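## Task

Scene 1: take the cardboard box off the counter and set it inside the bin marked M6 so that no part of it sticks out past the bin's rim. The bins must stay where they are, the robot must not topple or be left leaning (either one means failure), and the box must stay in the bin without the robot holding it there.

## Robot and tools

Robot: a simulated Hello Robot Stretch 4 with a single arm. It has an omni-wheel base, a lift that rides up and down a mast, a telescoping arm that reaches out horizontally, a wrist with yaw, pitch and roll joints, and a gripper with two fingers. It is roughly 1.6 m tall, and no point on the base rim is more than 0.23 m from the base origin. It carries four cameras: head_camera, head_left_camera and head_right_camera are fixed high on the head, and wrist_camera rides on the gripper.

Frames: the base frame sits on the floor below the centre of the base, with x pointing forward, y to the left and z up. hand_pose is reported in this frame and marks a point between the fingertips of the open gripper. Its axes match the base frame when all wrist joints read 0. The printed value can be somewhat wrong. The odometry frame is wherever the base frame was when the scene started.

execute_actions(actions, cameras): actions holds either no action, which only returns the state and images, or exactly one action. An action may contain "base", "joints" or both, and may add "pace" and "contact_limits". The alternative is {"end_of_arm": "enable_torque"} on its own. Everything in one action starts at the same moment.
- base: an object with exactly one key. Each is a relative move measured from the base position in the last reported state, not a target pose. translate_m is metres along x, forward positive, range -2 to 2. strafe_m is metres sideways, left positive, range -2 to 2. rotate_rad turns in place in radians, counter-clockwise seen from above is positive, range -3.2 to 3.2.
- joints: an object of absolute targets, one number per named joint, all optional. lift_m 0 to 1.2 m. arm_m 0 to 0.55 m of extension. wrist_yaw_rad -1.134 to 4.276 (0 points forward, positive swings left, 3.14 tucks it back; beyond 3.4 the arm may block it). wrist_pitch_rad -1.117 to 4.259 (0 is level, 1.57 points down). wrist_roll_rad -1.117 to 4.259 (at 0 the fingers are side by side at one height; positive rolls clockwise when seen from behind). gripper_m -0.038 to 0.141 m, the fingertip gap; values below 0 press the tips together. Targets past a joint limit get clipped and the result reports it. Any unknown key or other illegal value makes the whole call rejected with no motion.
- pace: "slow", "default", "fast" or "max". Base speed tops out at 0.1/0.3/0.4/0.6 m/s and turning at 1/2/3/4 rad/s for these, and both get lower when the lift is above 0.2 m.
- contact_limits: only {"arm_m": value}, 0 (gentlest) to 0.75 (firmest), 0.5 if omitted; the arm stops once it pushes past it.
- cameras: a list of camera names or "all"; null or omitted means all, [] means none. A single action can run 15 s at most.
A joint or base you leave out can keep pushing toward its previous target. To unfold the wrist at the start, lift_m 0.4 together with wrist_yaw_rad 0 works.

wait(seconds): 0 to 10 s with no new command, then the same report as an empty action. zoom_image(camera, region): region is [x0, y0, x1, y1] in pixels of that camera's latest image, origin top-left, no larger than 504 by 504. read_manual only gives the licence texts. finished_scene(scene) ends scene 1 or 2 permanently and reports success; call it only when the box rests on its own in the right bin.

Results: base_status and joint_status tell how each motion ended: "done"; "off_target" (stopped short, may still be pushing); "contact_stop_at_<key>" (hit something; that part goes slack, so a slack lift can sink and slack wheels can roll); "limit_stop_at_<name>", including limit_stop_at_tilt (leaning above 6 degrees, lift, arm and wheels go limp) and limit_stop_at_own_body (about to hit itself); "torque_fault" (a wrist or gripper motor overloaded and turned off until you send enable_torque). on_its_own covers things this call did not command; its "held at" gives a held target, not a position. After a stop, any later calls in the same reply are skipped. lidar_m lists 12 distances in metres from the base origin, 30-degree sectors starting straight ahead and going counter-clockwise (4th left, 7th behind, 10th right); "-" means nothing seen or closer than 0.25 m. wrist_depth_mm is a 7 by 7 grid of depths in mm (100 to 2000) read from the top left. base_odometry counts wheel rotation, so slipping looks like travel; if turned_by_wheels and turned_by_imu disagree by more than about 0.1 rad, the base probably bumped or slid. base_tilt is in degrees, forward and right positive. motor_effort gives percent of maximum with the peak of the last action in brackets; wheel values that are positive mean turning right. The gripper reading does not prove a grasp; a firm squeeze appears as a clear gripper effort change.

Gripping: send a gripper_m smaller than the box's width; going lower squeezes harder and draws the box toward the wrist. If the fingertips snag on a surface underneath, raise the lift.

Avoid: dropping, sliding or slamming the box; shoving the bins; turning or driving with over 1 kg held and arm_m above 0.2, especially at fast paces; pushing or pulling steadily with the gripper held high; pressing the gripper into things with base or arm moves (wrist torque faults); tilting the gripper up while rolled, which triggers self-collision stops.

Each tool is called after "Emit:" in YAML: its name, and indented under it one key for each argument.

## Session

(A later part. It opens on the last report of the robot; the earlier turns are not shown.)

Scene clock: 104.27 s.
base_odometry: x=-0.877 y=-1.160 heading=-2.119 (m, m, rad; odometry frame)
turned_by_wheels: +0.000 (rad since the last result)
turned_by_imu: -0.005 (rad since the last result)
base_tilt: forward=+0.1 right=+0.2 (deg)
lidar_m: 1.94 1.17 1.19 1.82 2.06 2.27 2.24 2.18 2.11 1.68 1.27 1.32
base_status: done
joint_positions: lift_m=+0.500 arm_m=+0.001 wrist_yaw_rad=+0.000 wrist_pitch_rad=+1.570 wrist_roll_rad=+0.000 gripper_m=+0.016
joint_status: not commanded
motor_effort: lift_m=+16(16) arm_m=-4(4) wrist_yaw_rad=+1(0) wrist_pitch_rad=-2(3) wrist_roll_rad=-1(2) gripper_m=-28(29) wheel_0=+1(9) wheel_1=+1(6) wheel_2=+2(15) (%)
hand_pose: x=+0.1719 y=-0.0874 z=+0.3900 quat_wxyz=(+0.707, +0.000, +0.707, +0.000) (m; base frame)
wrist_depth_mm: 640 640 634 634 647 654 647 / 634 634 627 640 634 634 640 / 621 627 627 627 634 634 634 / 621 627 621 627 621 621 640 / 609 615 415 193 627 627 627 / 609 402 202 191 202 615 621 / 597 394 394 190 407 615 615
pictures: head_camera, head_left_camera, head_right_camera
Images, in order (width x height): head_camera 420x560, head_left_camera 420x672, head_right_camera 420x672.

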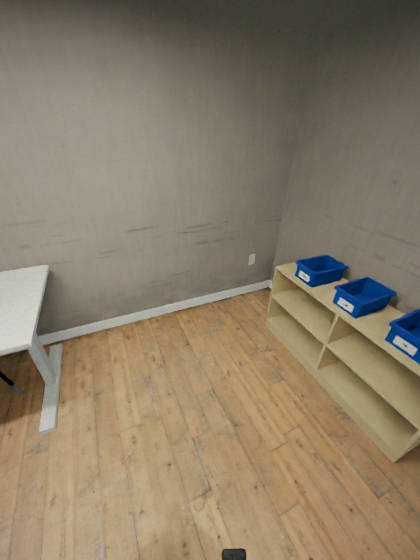

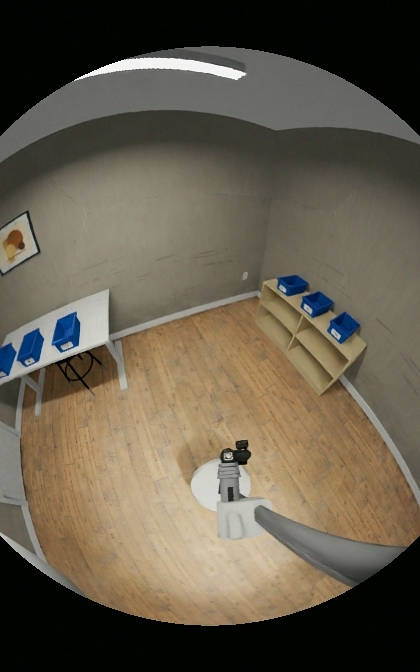

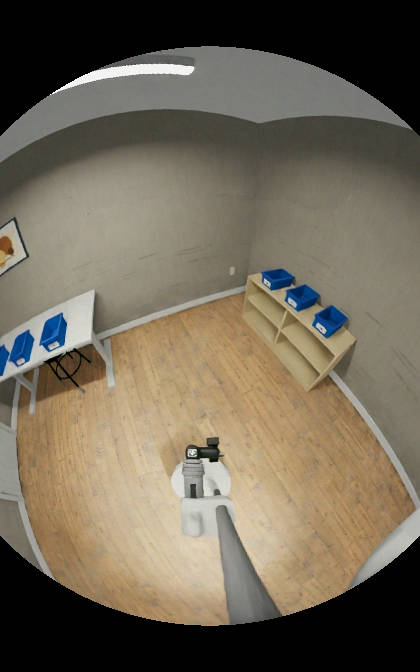

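Emit:
execute_actions:
  actions:
    - {"base": {"rotate_rad": -0.52}, "pace": "fast"}
  cameras: ["head_camera"]

Emit:
execute_actions:
  actions:
    - {"base": {"translate_m": 0.6}, "pace": "fast"}
  cameras: ["head_camera", "head_left_camera", "head_right_camera"]

Scene clock: 127.67 s.
base_odometry: x=-0.877 y=-1.160 heading=-2.639 (m, m, rad; odometry frame)
turned_by_wheels: -0.520 (rad since the last result)
turned_by_imu: -0.518 (rad since the last result)
base_tilt: forward=+0.1 right=+0.2 (deg)
lidar_m: 1.34 1.93 1.14 1.20 1.84 2.07 2.28 2.25 2.15 2.09 1.67 1.26
base_status: done
joint_positions: lift_m=+0.500 arm_m=+0.001 wrist_yaw_rad=+0.000 wrist_pitch_rad=+1.570 wrist_roll_rad=+0.000 gripper_m=+0.016
joint_status: not commanded
motor_effort: lift_m=+16(16) arm_m=-4(4) wrist_yaw_rad=+1(1) wrist_pitch_rad=-2(2) wrist_roll_rad=-1(0) gripper_m=-30(30) wheel_0=+0(5) wheel_1=+1(10) wheel_2=+1(10) (%)
hand_pose: x=+0.1718 y=-0.0874 z=+0.3900 quat_wxyz=(+0.707, +0.000, +0.707, +0.000) (m; base frame)
wrist_depth_mm: 634 640 640 640 640 640 647 / 621 634 634 634 634 640 640 / 627 621 627 634 634 634 647 / 609 627 621 627 634 634 627 / 615 621 418 194 621 627 627 / 603 404 202 192 202 621 615 / 603 394 397 191 404 615 621
pictures: head_camera
Images, in order (width x height): head_camera 420x560.

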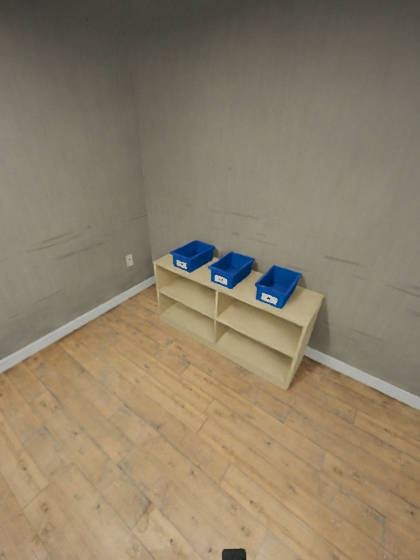

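Scene clock: 130.47 s.
base_odometry: x=-1.402 y=-1.449 heading=-2.638 (m, m, rad; odometry frame)
turned_by_wheels: +0.000 (rad since the last result)
turned_by_imu: -0.002 (rad since the last result)
base_tilt: forward=+0.1 right=+0.2 (deg)
lidar_m: 0.83 1.21 1.53 1.13 1.19 2.57 2.82 2.61 2.53 1.52 0.76 0.74
base_status: done
joint_positions: lift_m=+0.500 arm_m=+0.001 wrist_yaw_rad=+0.000 wrist_pitch_rad=+1.570 wrist_roll_rad=+0.000 gripper_m=+0.016
joint_status: not commanded
motor_effort: lift_m=+16(16) arm_m=-4(4) wrist_yaw_rad=+1(1) wrist_pitch_rad=-2(2) wrist_roll_rad=+2(1) gripper_m=-30(28) wheel_0=+1(6) wheel_1=+1(7) wheel_2=+3(14) (%)
hand_pose: x=+0.1719 y=-0.0874 z=+0.3900 quat_wxyz=(+0.707, +0.000, +0.707, +0.000) (m; base frame)
wrist_depth_mm: 634 634 634 640 640 647 634 / 634 627 634 640 640 640 640 / 634 634 627 627 627 634 640 / 609 621 621 634 634 634 627 / 615 621 418 193 621 621 627 / 609 402 202 191 202 621 627 / 597 394 394 191 407 609 615
pictures: head_camera, head_left_camera, head_right_camera
Images, in order (width x height): head_camera 420x560, head_left_camera 420x672, head_right_camera 420x672.

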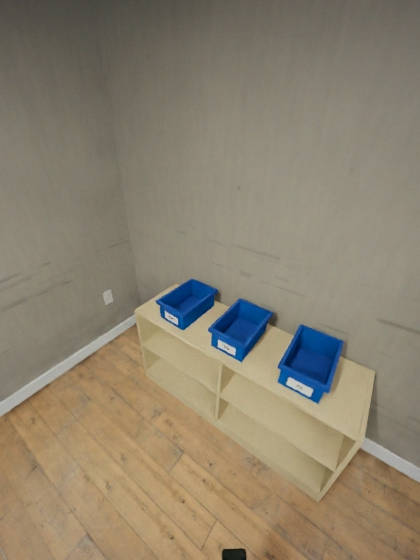

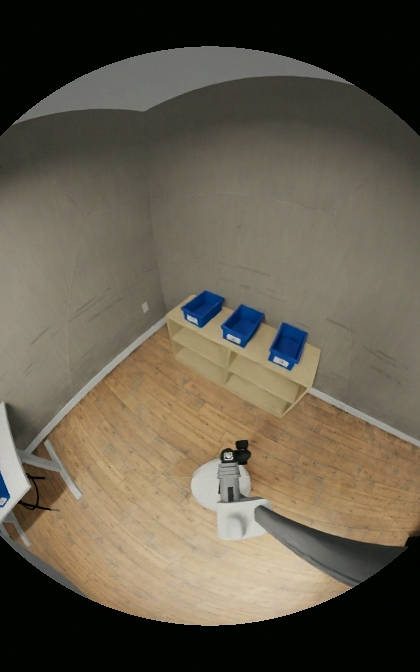

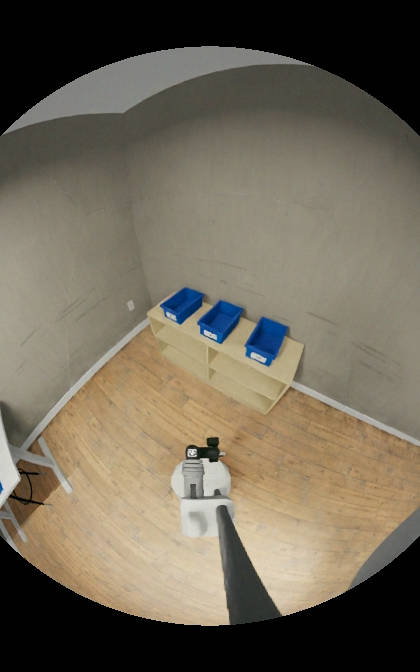

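Emit:
zoom_image:
  camera: "head_camera"
  region: [275, 365, 325, 405]

Emit:
zoom_image:
  camera: "head_camera"
  region: [205, 330, 255, 365]

Emit:
zoom_image:
  camera: "head_camera"
  region: [150, 300, 200, 335]

Region (275, 365, 325, 405) of head_camera's 420x560 image, scaled by 10.080, with more detail than that image has; it fills the top 403 rows of this view, and the rest is white.

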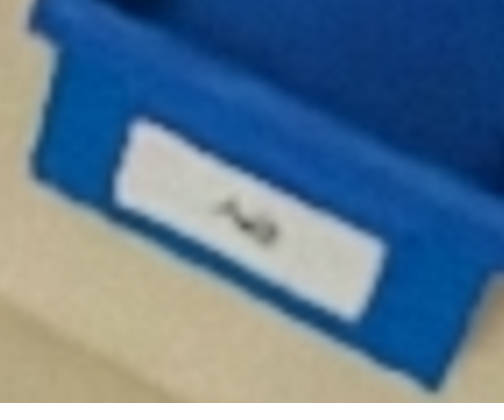

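Region (205, 330, 255, 365) of head_camera's 420x560 image, scaled by 10.080, with more detail than that image has; it fills the top 353 rows of this view, and the rest is white.

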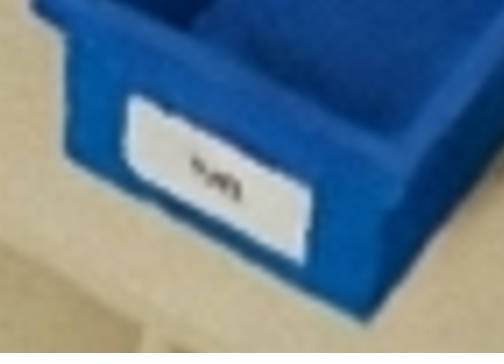

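Region (150, 300, 200, 335) of head_camera's 420x560 image, scaled by 10.080, with more detail than that image has; it fills the top 353 rows of this view, and the rest is white.

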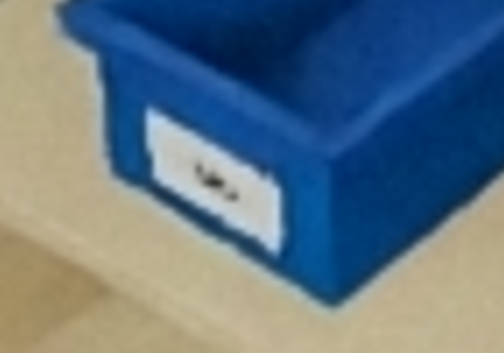

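Emit:
execute_actions:
  actions:
    - {"joints": {"wrist_pitch_rad": 0.0, "lift_m": 0.41}}
  cameras: ["wrist_camera"]

Scene clock: 138.13 s.
base_odometry: x=-1.402 y=-1.449 heading=-2.638 (m, m, rad; odometry frame)
turned_by_wheels: +0.000 (rad since the last result)
turned_by_imu: +0.001 (rad since the last result)
base_tilt: forward=+0.1 right=+0.2 (deg)
lidar_m: 0.81 1.22 1.54 1.13 1.24 2.56 2.81 2.62 2.56 1.51 0.76 0.73
base_status: not commanded
joint_positions: lift_m=+0.410 arm_m=+0.001 wrist_yaw_rad=+0.000 wrist_pitch_rad=+0.004 wrist_roll_rad=+0.000 gripper_m=+0.016
joint_status: all done
motor_effort: lift_m=+15(17) arm_m=-4(4) wrist_yaw_rad=+0(2) wrist_pitch_rad=-13(19) wrist_roll_rad=-1(2) gripper_m=-29(29) wheel_0=+1(1) wheel_1=+0(1) wheel_2=+3(2) (%)
hand_pose: x=+0.4601 y=-0.0874 z=+0.5874 quat_wxyz=(+1.000, +0.000, +0.002, +0.000) (m; base frame)
wrist_depth_mm: 1366 1618 1430 1205 991 878 768 / 1366 1537 1430 1205 1008 878 778 / 1366 1576 1397 1182 1008 842 741 / 1308 1537 891 699 741 521 473 / 1308 1430 1118 193 798 707 477 / 1308 1078 202 192 203 866 750 / 1308 1042 741 191 647 627 715
pictures: wrist_camera
camera_calibration (this result's frames):
wrist_camera: T_world_to_cam=[[-0.0234488, -0.999642, -0.0128501, -0.0693013], [0.0298214, 0.0121485, -0.999481, 0.636785], [0.99928, -0.0238198, 0.0295258, -0.256814], [0, 0, 0, 1]] pos_world=[0.236014, -0.0831298, 0.643147]
Images, in order (width x height): wrist_camera 616x392.

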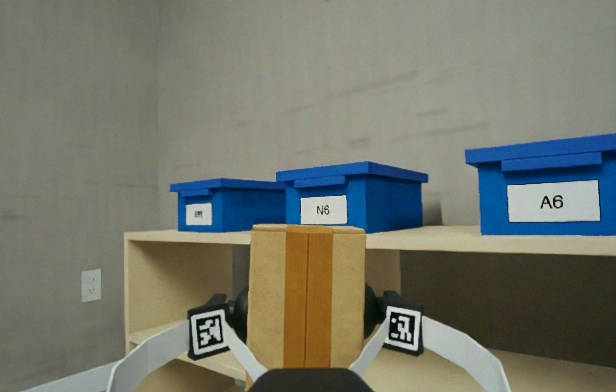

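Emit:
zoom_image:
  camera: "wrist_camera"
  region: [170, 180, 360, 240]

Region (170, 180, 360, 240) of wrist_camera's 616x392 image, scaled by 2.653; it fills the top 159 rows of this view, and the rest is white.

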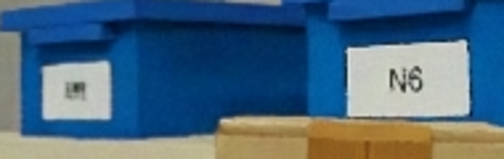

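Emit:
zoom_image:
  camera: "wrist_camera"
  region: [180, 195, 220, 230]

Emit:
zoom_image:
  camera: "wrist_camera"
  region: [295, 190, 355, 230]

Region (180, 195, 220, 230) of wrist_camera's 616x392 image, scaled by 12.600; it fills the top 441 rows of this view, and the rest is white.

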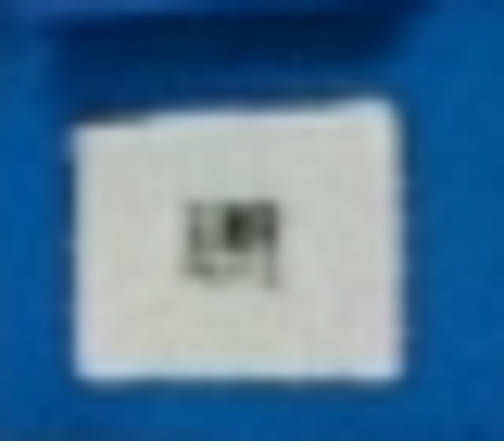

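Region (295, 190, 355, 230) of wrist_camera's 616x392 image, scaled by 8.400.

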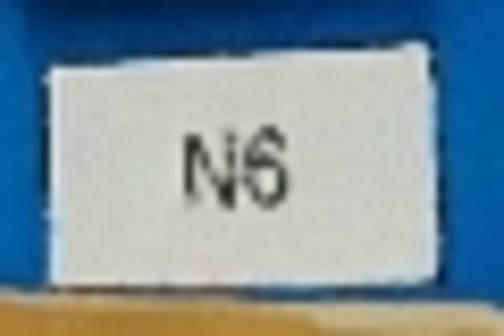

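Emit:
execute_actions:
  actions:
    - {"base": {"rotate_rad": -0.625}, "pace": "fast"}
  cameras: []

Emit:
execute_actions:
  actions:
    - {"base": {"strafe_m": 0.55}, "pace": "fast"}
  cameras: ["wrist_camera", "head_camera", "head_left_camera"]

Scene clock: 154.93 s.
base_odometry: x=-1.402 y=-1.449 heading=+3.020 (m, m, rad; odometry frame)
turned_by_wheels: -0.625 (rad since the last result)
turned_by_imu: -0.623 (rad since the last result)
base_tilt: forward=+0.1 right=+0.2 (deg)
lidar_m: 0.73 0.76 1.07 1.54 1.17 1.11 2.58 2.70 2.64 2.52 1.65 1.22
base_status: done
joint_positions: lift_m=+0.410 arm_m=+0.001 wrist_yaw_rad=+0.000 wrist_pitch_rad=+0.004 wrist_roll_rad=+0.000 gripper_m=+0.016
joint_status: not commanded
motor_effort: lift_m=+15(15) arm_m=-4(4) wrist_yaw_rad=+2(3) wrist_pitch_rad=-12(14) wrist_roll_rad=-2(0) gripper_m=-27(30) wheel_0=+3(7) wheel_1=+0(12) wheel_2=-1(10) (%)
hand_pose: x=+0.4601 y=-0.0875 z=+0.5874 quat_wxyz=(+1.000, +0.000, +0.002, +0.000) (m; base frame)
wrist_depth_mm: 991 976 960 960 960 960 960 / 976 960 960 960 960 960 946 / 946 960 960 960 946 946 946 / 634 788 574 946 931 960 946 / 661 768 574 193 931 917 931 / 750 931 201 191 202 931 931 / 723 668 668 190 917 931 917
pictures: none
No camera images: the call's "cameras" was empty. Leave "cameras" out to get every camera's image.

Scene clock: 157.47 s.
base_odometry: x=-1.469 y=-1.995 heading=+3.020 (m, m, rad; odometry frame)
turned_by_wheels: +0.000 (rad since the last result)
turned_by_imu: +0.002 (rad since the last result)
base_tilt: forward=+0.1 right=+0.2 (deg)
lidar_m: 0.75 0.79 1.04 0.98 1.05 0.85 0.83 2.68 3.22 3.10 1.65 0.78
base_status: done
joint_positions: lift_m=+0.410 arm_m=+0.001 wrist_yaw_rad=+0.000 wrist_pitch_rad=+0.004 wrist_roll_rad=+0.000 gripper_m=+0.016
joint_status: not commanded
motor_effort: lift_m=+15(16) arm_m=-4(4) wrist_yaw_rad=+3(1) wrist_pitch_rad=-12(13) wrist_roll_rad=+0(1) gripper_m=-28(28) wheel_0=+1(13) wheel_1=+0(11) wheel_2=+0(0) (%)
hand_pose: x=+0.4601 y=-0.0874 z=+0.5874 quat_wxyz=(+1.000, +0.000, +0.002, +0.000) (m; base frame)
wrist_depth_mm: 960 976 976 960 960 976 976 / 960 976 976 946 976 976 960 / 976 960 960 931 946 960 946 / 580 574 960 580 946 615 574 / 691 597 707 193 788 917 831 / 809 931 202 192 202 931 904 / 750 668 661 190 661 627 715
pictures: head_camera, head_left_camera, wrist_camera
camera_calibration (this result's frames):
wrist_camera: T_world_to_cam=[[-0.0234069, -0.999643, -0.0128538, -0.0693067], [0.0300372, 0.0121483, -0.999475, 0.636714], [0.999275, -0.0237807, 0.0297421, -0.25694], [0, 0, 0, 1]] pos_world=[0.236006, -0.0831272, 0.643131]
Images, in order (width x height): head_camera 420x560, head_left_camera 420x672, wrist_camera 616x392.

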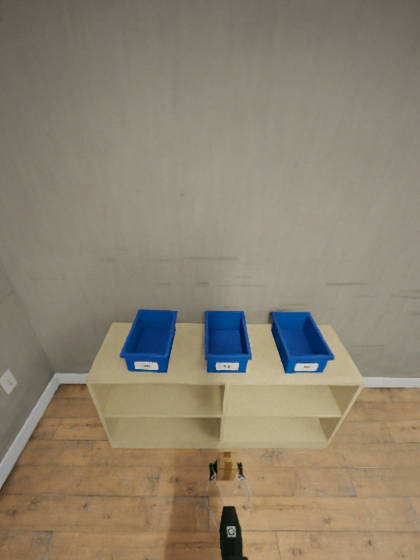

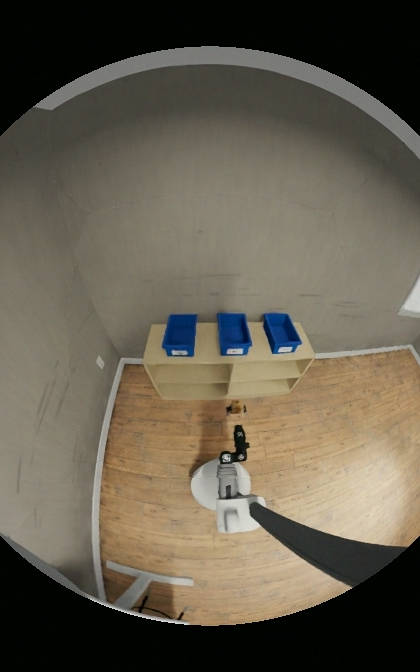

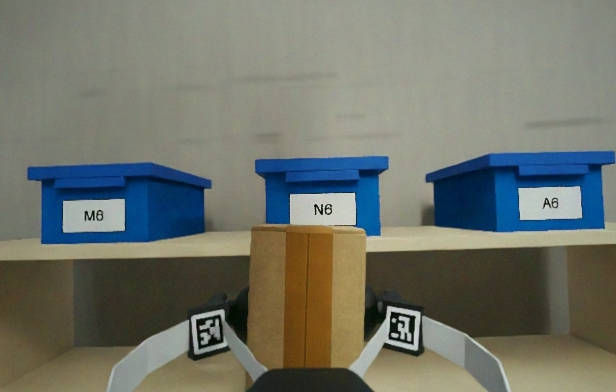

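Emit:
zoom_image:
  camera: "wrist_camera"
  region: [20, 150, 220, 260]

Region (20, 150, 220, 260) of wrist_camera's 616x392 image, scaled by 2.520; it fills the top 277 rows of this view, and the rest is white.

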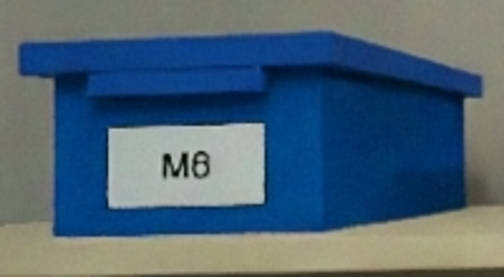

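Emit:
zoom_image:
  camera: "wrist_camera"
  region: [60, 195, 130, 235]

Emit:
zoom_image:
  camera: "wrist_camera"
  region: [515, 182, 585, 222]

Region (60, 195, 130, 235) of wrist_camera's 616x392 image, scaled by 7.200; it fills the top 288 rows of this view, and the rest is white.

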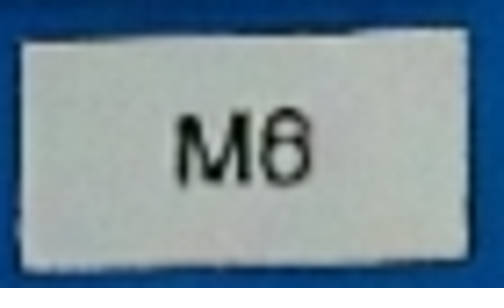

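Region (515, 182, 585, 222) of wrist_camera's 616x392 image, scaled by 7.200; it fills the top 288 rows of this view, and the rest is white.

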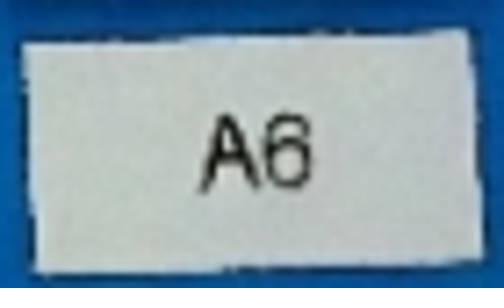

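Emit:
zoom_image:
  camera: "head_camera"
  region: [100, 290, 280, 530]

Region (100, 290, 280, 530) of head_camera's 420x560 image, scaled by 2.100, with more detail than that image has; it fills the left 378 columns of this view, and the rest is white.

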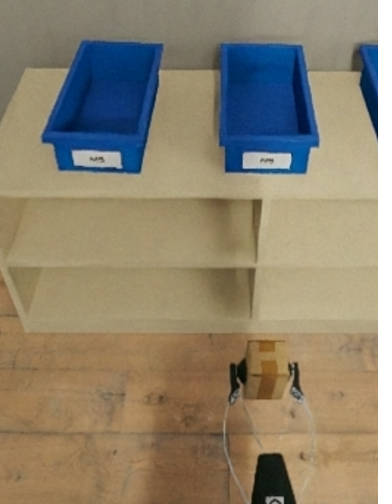

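Emit:
execute_actions:
  actions:
    - {"base": {"strafe_m": 0.322}, "pace": "fast"}
  cameras: ["wrist_camera", "head_camera"]

Scene clock: 184.80 s.
base_odometry: x=-1.508 y=-2.315 heading=+3.020 (m, m, rad; odometry frame)
turned_by_wheels: +0.000 (rad since the last result)
turned_by_imu: +0.002 (rad since the last result)
base_tilt: forward=+0.0 right=+0.2 (deg)
lidar_m: 0.74 0.97 0.70 0.67 0.69 0.82 0.80 2.68 3.58 3.41 1.06 0.76
base_status: done
joint_positions: lift_m=+0.410 arm_m=+0.001 wrist_yaw_rad=+0.000 wrist_pitch_rad=+0.004 wrist_roll_rad=+0.000 gripper_m=+0.016
joint_status: not commanded
motor_effort: lift_m=+15(15) arm_m=-4(4) wrist_yaw_rad=+2(1) wrist_pitch_rad=-13(13) wrist_roll_rad=-3(1) gripper_m=-27(28) wheel_0=+2(14) wheel_1=-2(10) wheel_2=+0(0) (%)
hand_pose: x=+0.4601 y=-0.0874 z=+0.5874 quat_wxyz=(+1.000, +0.000, +0.002, +0.000) (m; base frame)
wrist_depth_mm: 991 976 976 976 976 960 960 / 960 991 991 991 946 960 976 / 960 960 946 960 960 946 960 / 960 946 960 585 946 574 574 / 960 946 723 194 798 634 564 / 946 654 202 192 202 732 750 / 946 544 661 191 647 597 564
pictures: head_camera, wrist_camera
camera_calibration (this result's frames):
wrist_camera: T_world_to_cam=[[-0.0233676, -0.999644, -0.0128537, -0.0693135], [0.0300367, 0.0121494, -0.999475, 0.636714], [0.999276, -0.0237414, 0.0297421, -0.25694], [0, 0, 0, 1]] pos_world=[0.236009, -0.0831246, 0.643131]
Images, in order (width x height): head_camera 420x560, wrist_camera 616x392.

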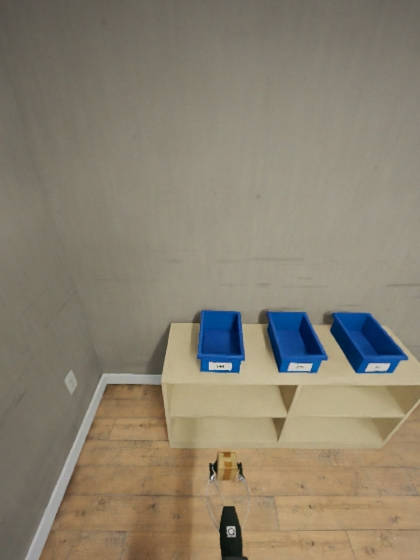

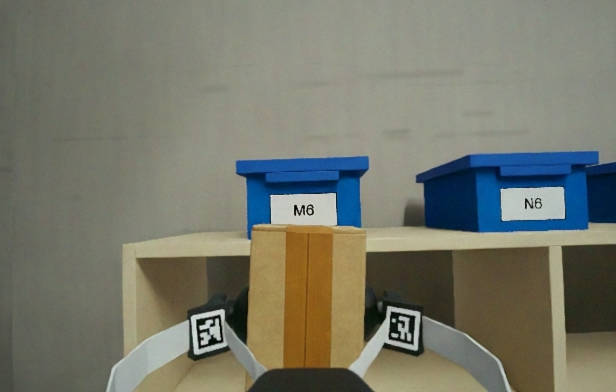

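Emit:
zoom_image:
  camera: "wrist_camera"
  region: [230, 150, 380, 240]

Region (230, 150, 380, 240) of wrist_camera's 616x392 image, scaled by 3.360; it fills the top 302 rows of this view, and the rest is white.

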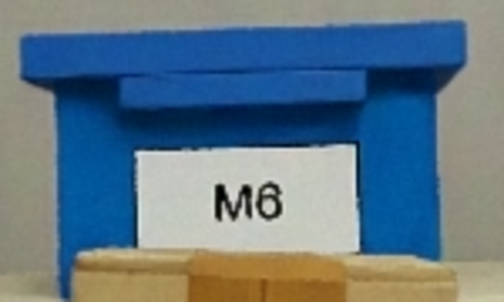

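Emit:
execute_actions:
  actions:
    - {"base": {"translate_m": 0.33}, "joints": {"lift_m": 0.94, "wrist_pitch_rad": 1.57, "wrist_roll_rad": 1.57}, "pace": "fast"}
  cameras: ["wrist_camera", "head_camera"]

Scene clock: 191.97 s.
base_odometry: x=-1.836 y=-2.275 heading=+3.020 (m, m, rad; odometry frame)
turned_by_wheels: +0.000 (rad since the last result)
turned_by_imu: +0.000 (rad since the last result)
base_tilt: forward=+0.1 right=+0.2 (deg)
lidar_m: 0.40 0.43 0.70 0.67 0.71 0.96 1.13 3.03 3.57 3.14 0.58 0.43
base_status: done
joint_positions: lift_m=+0.940 arm_m=+0.001 wrist_yaw_rad=+0.000 wrist_pitch_rad=+1.570 wrist_roll_rad=+1.570 gripper_m=+0.016
joint_status: all done
motor_effort: lift_m=+24(25) arm_m=-4(4) wrist_yaw_rad=+0(0) wrist_pitch_rad=-2(10) wrist_roll_rad=+1(6) gripper_m=-30(29) wheel_0=+1(8) wheel_1=+1(6) wheel_2=+2(12) (%)
hand_pose: x=+0.1718 y=-0.0874 z=+0.8294 quat_wxyz=(+0.500, +0.500, +0.500, -0.500) (m; base frame)
wrist_depth_mm: 452 603 1078 1098 1078 1098 1118 / 455 723 1098 1078 1098 1078 1098 / 449 723 1078 1098 1078 1098 1078 / 449 715 1060 1060 866 1078 1078 / 430 715 991 193 842 603 364 / 430 707 202 192 202 1042 1060 / 442 442 741 190 842 1078 1042
pictures: head_camera, wrist_camera
camera_calibration (this result's frames):
wrist_camera: T_world_to_cam=[[-0.99968, 0.0117104, 0.0224168, 0.15399], [0.0109456, 0.999364, -0.0339402, 0.175997], [-0.0227999, -0.033684, -0.999172, 1.05204], [0, 0, 0, 1]] pos_world=[0.176, -0.142252, 1.05369]
Images, in order (width x height): head_camera 420x560, wrist_camera 616x392.

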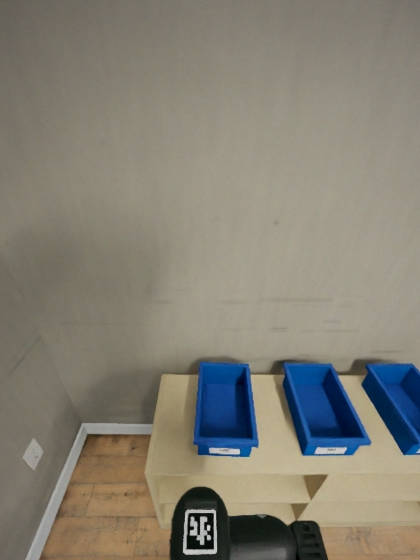

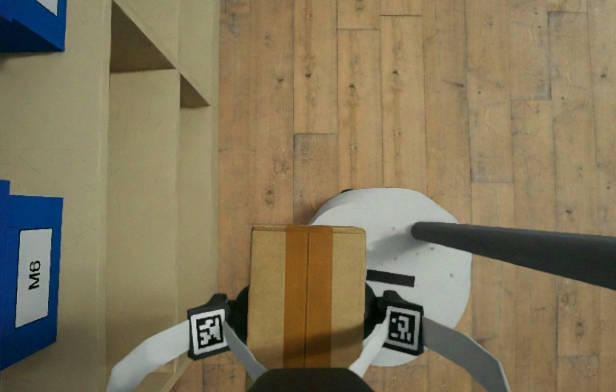

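Emit:
execute_actions:
  actions:
    - {"joints": {"arm_m": 0.435}, "pace": "fast"}
  cameras: ["wrist_camera", "head_camera", "head_right_camera"]

Scene clock: 198.73 s.
base_odometry: x=-1.836 y=-2.275 heading=+3.020 (m, m, rad; odometry frame)
turned_by_wheels: +0.000 (rad since the last result)
turned_by_imu: +0.002 (rad since the last result)
base_tilt: forward=+0.1 right=+0.3 (deg)
lidar_m: 0.41 0.43 0.69 0.65 0.70 0.98 1.14 3.03 3.57 3.11 0.60 0.44
base_status: not commanded
joint_positions: lift_m=+0.940 arm_m=+0.434 wrist_yaw_rad=+0.000 wrist_pitch_rad=+1.570 wrist_roll_rad=+1.570 gripper_m=+0.016
joint_status: all done
motor_effort: lift_m=+24(24) arm_m=+4(4) wrist_yaw_rad=-1(1) wrist_pitch_rad=-1(0) wrist_roll_rad=+3(2) gripper_m=-29(28) wheel_0=+1(1) wheel_1=+1(0) wheel_2=+2(2) (%)
hand_pose: x=+0.6055 y=-0.0874 z=+0.8294 quat_wxyz=(+0.501, +0.500, +0.500, -0.499) (m; base frame)
wrist_depth_mm: 340 455 404 402 404 1078 1098 / 334 455 452 459 455 1078 1078 / 338 449 449 452 452 1060 1060 / 336 407 442 442 418 891 854 / 334 407 442 193 442 866 854 / 334 407 202 192 202 854 854 / 342 322 320 190 320 320 1042
pictures: head_camera, head_right_camera, wrist_camera
camera_calibration (this result's frames):
wrist_camera: T_world_to_cam=[[-0.999685, 0.0115638, 0.0222612, 0.58758], [0.0108044, 0.999366, -0.0339383, 0.171335], [-0.0226396, -0.0336871, -0.999176, 1.06183], [0, 0, 0, 1]] pos_world=[0.609584, -0.142251, 1.05369]
Images, in order (width x height): head_camera 420x560, head_right_camera 420x672, wrist_camera 616x392.

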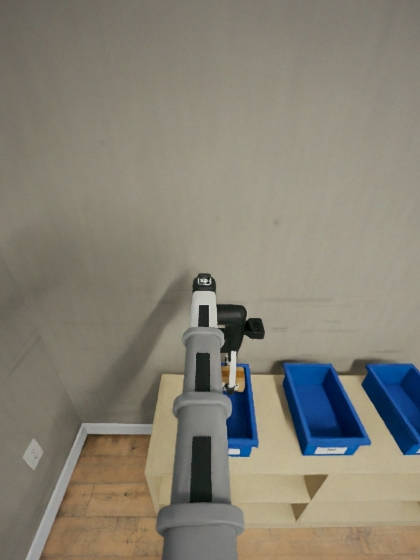

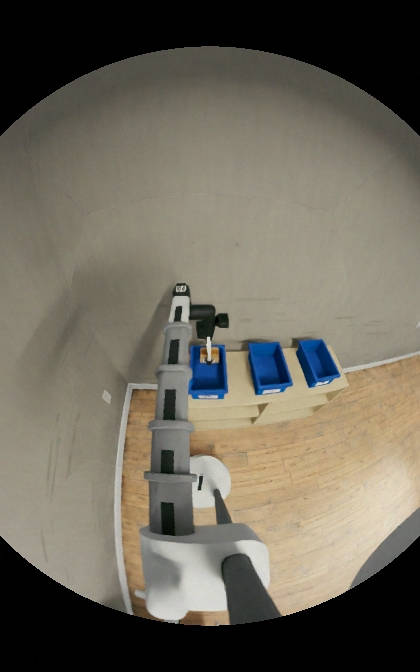

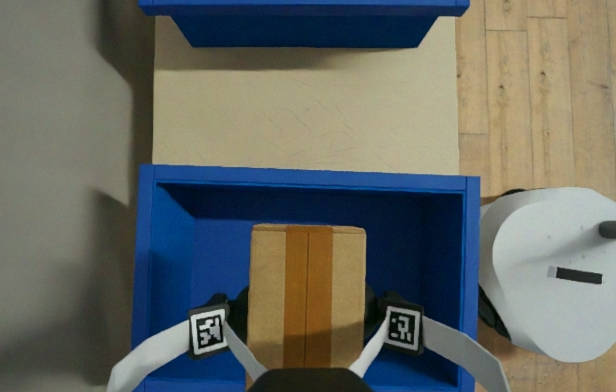

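Emit:
zoom_image:
  camera: "wrist_camera"
  region: [120, 140, 500, 392]

Region (120, 140, 500, 392) of wrist_camera's 616x392 image, scaled by 1.326; it fills the top 334 rows of this view, and the rest is white.

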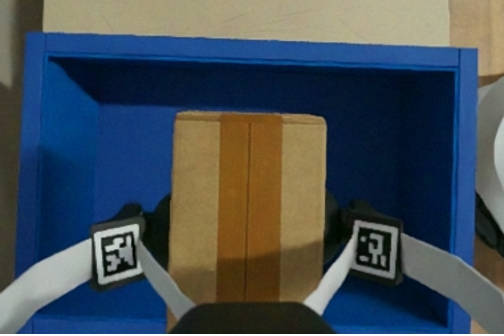

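Emit:
execute_actions:
  actions:
    - {"base": {"strafe_m": 0.008}, "joints": {"lift_m": 0.758}}
  cameras: ["wrist_camera", "head_right_camera"]

Scene clock: 216.93 s.
base_odometry: x=-1.837 y=-2.283 heading=+3.020 (m, m, rad; odometry frame)
turned_by_wheels: +0.000 (rad since the last result)
turned_by_imu: +0.002 (rad since the last result)
base_tilt: forward=+0.1 right=+0.2 (deg)
lidar_m: 0.40 0.44 0.68 0.66 0.69 0.97 1.13 3.01 3.55 3.11 0.58 0.45
base_status: done
joint_positions: lift_m=+0.758 arm_m=+0.434 wrist_yaw_rad=+0.000 wrist_pitch_rad=+1.570 wrist_roll_rad=+1.570 gripper_m=+0.016
joint_status: all done
motor_effort: lift_m=+15(20) arm_m=+4(4) wrist_yaw_rad=+0(1) wrist_pitch_rad=-1(1) wrist_roll_rad=+0(2) gripper_m=-30(27) wheel_0=-1(9) wheel_1=+1(6) wheel_2=+0(1) (%)
hand_pose: x=+0.6054 y=-0.0874 z=+0.6481 quat_wxyz=(+0.501, +0.500, +0.500, -0.499) (m; base frame)
wrist_depth_mm: 270 271 270 271 271 271 917 / 268 267 270 270 268 271 904 / 167 162 155 148 146 146 146 / 191 262 263 262 263 263 210 / 192 262 260 194 262 260 209 / 194 258 202 191 202 259 206 / 199 237 257 190 258 226 204
pictures: head_right_camera, wrist_camera
camera_calibration (this result's frames):
wrist_camera: T_world_to_cam=[[-0.999684, 0.0115642, 0.0223172, 0.591567], [0.0108029, 0.999366, -0.033939, 0.165184], [-0.0226956, -0.0336871, -0.999175, 0.880726], [0, 0, 0, 1]] pos_world=[0.609584, -0.142251, 0.872403]
Images, in order (width x height): head_right_camera 420x672, wrist_camera 616x392.

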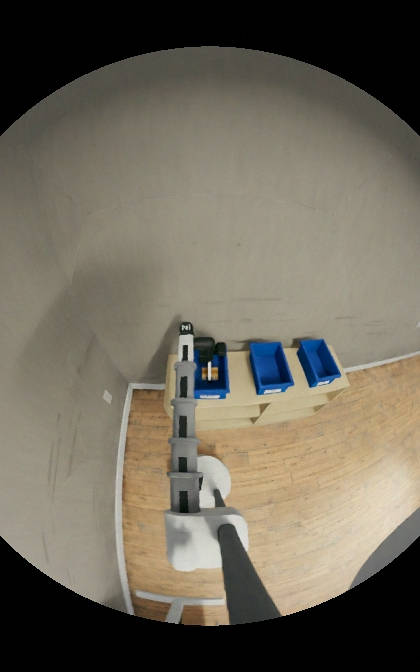

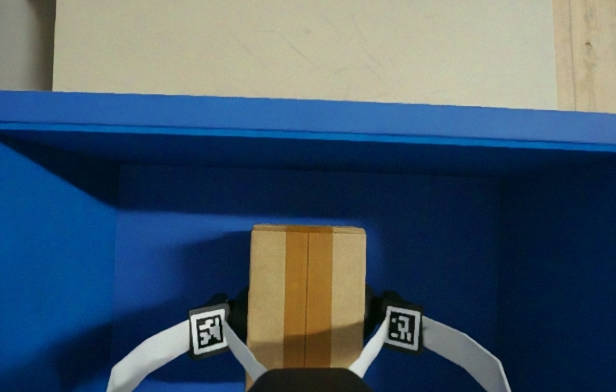

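Emit:
execute_actions:
  actions:
    - {"joints": {"gripper_m": 0.09}, "pace": "slow"}
  cameras: ["wrist_camera", "head_right_camera"]

Scene clock: 222.67 s.
base_odometry: x=-1.837 y=-2.283 heading=+3.020 (m, m, rad; odometry frame)
turned_by_wheels: +0.000 (rad since the last result)
turned_by_imu: +0.002 (rad since the last result)
base_tilt: forward=+0.1 right=+0.3 (deg)
lidar_m: 0.40 0.44 0.69 0.65 0.71 0.98 1.13 3.02 3.59 3.13 0.57 0.46
base_status: not commanded
joint_positions: lift_m=+0.758 arm_m=+0.434 wrist_yaw_rad=+0.000 wrist_pitch_rad=+1.570 wrist_roll_rad=+1.570 gripper_m=+0.090
joint_status: all done
motor_effort: lift_m=+15(15) arm_m=+4(4) wrist_yaw_rad=+0(2) wrist_pitch_rad=-1(1) wrist_roll_rad=-1(1) gripper_m=-2(29) wheel_0=-1(1) wheel_1=+1(1) wheel_2=+0(0) (%)
hand_pose: x=+0.6054 y=-0.0874 z=+0.6481 quat_wxyz=(+0.501, +0.500, +0.500, -0.499) (m; base frame)
wrist_depth_mm: 270 271 271 271 271 271 904 / 267 270 270 270 270 268 891 / 168 162 155 148 147 147 147 / 191 263 263 263 263 263 211 / 193 260 259 212 260 260 210 / 193 258 211 211 215 259 206 / 200 252 258 151 258 242 204
pictures: head_right_camera, wrist_camera
camera_calibration (this result's frames):
wrist_camera: T_world_to_cam=[[-0.999683, 0.0115638, 0.0223778, 0.59151], [0.0108004, 0.999366, -0.0339396, 0.165186], [-0.0227561, -0.0336872, -0.999173, 0.880762], [0, 0, 0, 1]] pos_world=[0.609581, -0.142251, 0.872403]
Images, in order (width x height): head_right_camera 420x672, wrist_camera 616x392.

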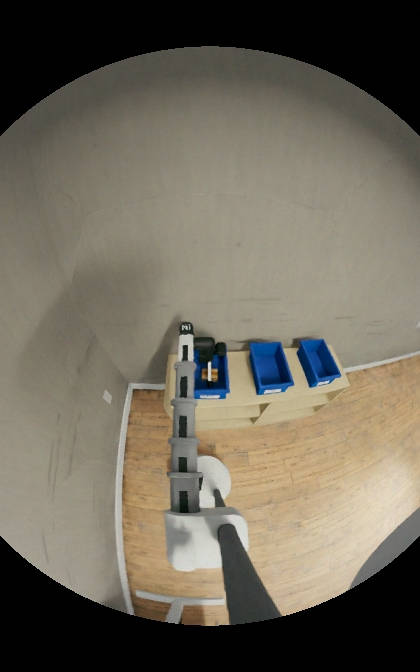

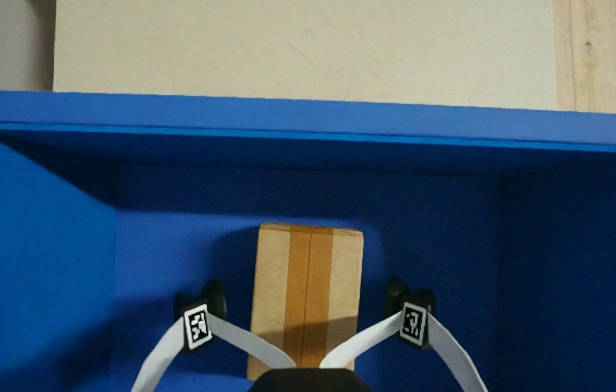

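Emit:
execute_actions:
  actions:
    - {"joints": {"lift_m": 0.93}, "pace": "fast"}
  cameras: ["wrist_camera"]

Scene clock: 225.67 s.
base_odometry: x=-1.837 y=-2.283 heading=+3.020 (m, m, rad; odometry frame)
turned_by_wheels: +0.000 (rad since the last result)
turned_by_imu: +0.001 (rad since the last result)
base_tilt: forward=+0.1 right=+0.2 (deg)
lidar_m: 0.39 0.42 0.68 0.64 0.67 0.99 1.13 3.04 3.57 3.11 0.59 0.43
base_status: not commanded
joint_positions: lift_m=+0.930 arm_m=+0.434 wrist_yaw_rad=+0.000 wrist_pitch_rad=+1.570 wrist_roll_rad=+1.570 gripper_m=+0.090
joint_status: all done
motor_effort: lift_m=+24(25) arm_m=+4(4) wrist_yaw_rad=+0(1) wrist_pitch_rad=-1(1) wrist_roll_rad=-1(2) gripper_m=-2(2) wheel_0=-1(1) wheel_1=+1(0) wheel_2=+0(0) (%)
hand_pose: x=+0.6054 y=-0.0874 z=+0.8194 quat_wxyz=(+0.501, +0.500, +0.500, -0.499) (m; base frame)
wrist_depth_mm: 340 442 421 424 421 1060 1098 / 334 442 442 445 442 1078 1060 / 336 442 442 445 442 1060 1078 / 338 410 436 436 436 366 842 / 336 370 436 384 433 364 831 / 334 370 219 427 220 831 842 / 340 315 310 152 325 1042 1025
pictures: wrist_camera
camera_calibration (this result's frames):
wrist_camera: T_world_to_cam=[[-0.999683, 0.0115637, 0.0223865, 0.587671], [0.0108, 0.999366, -0.0339397, 0.171], [-0.0227648, -0.0336872, -0.999173, 1.05191], [0, 0, 0, 1]] pos_world=[0.609584, -0.142251, 1.04369]
Images, in order (width x height): wrist_camera 616x392.

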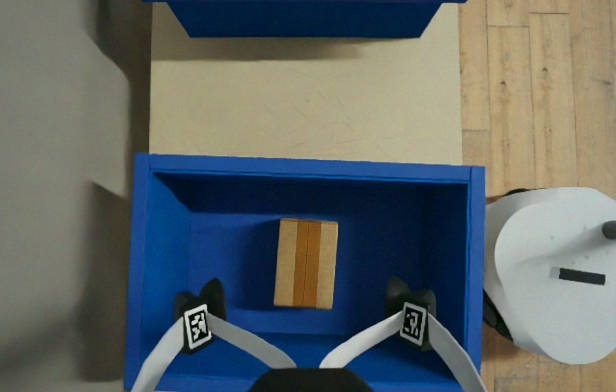

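Emit:
finished_scene:
  scene: 1

The scene is finished: the task was done.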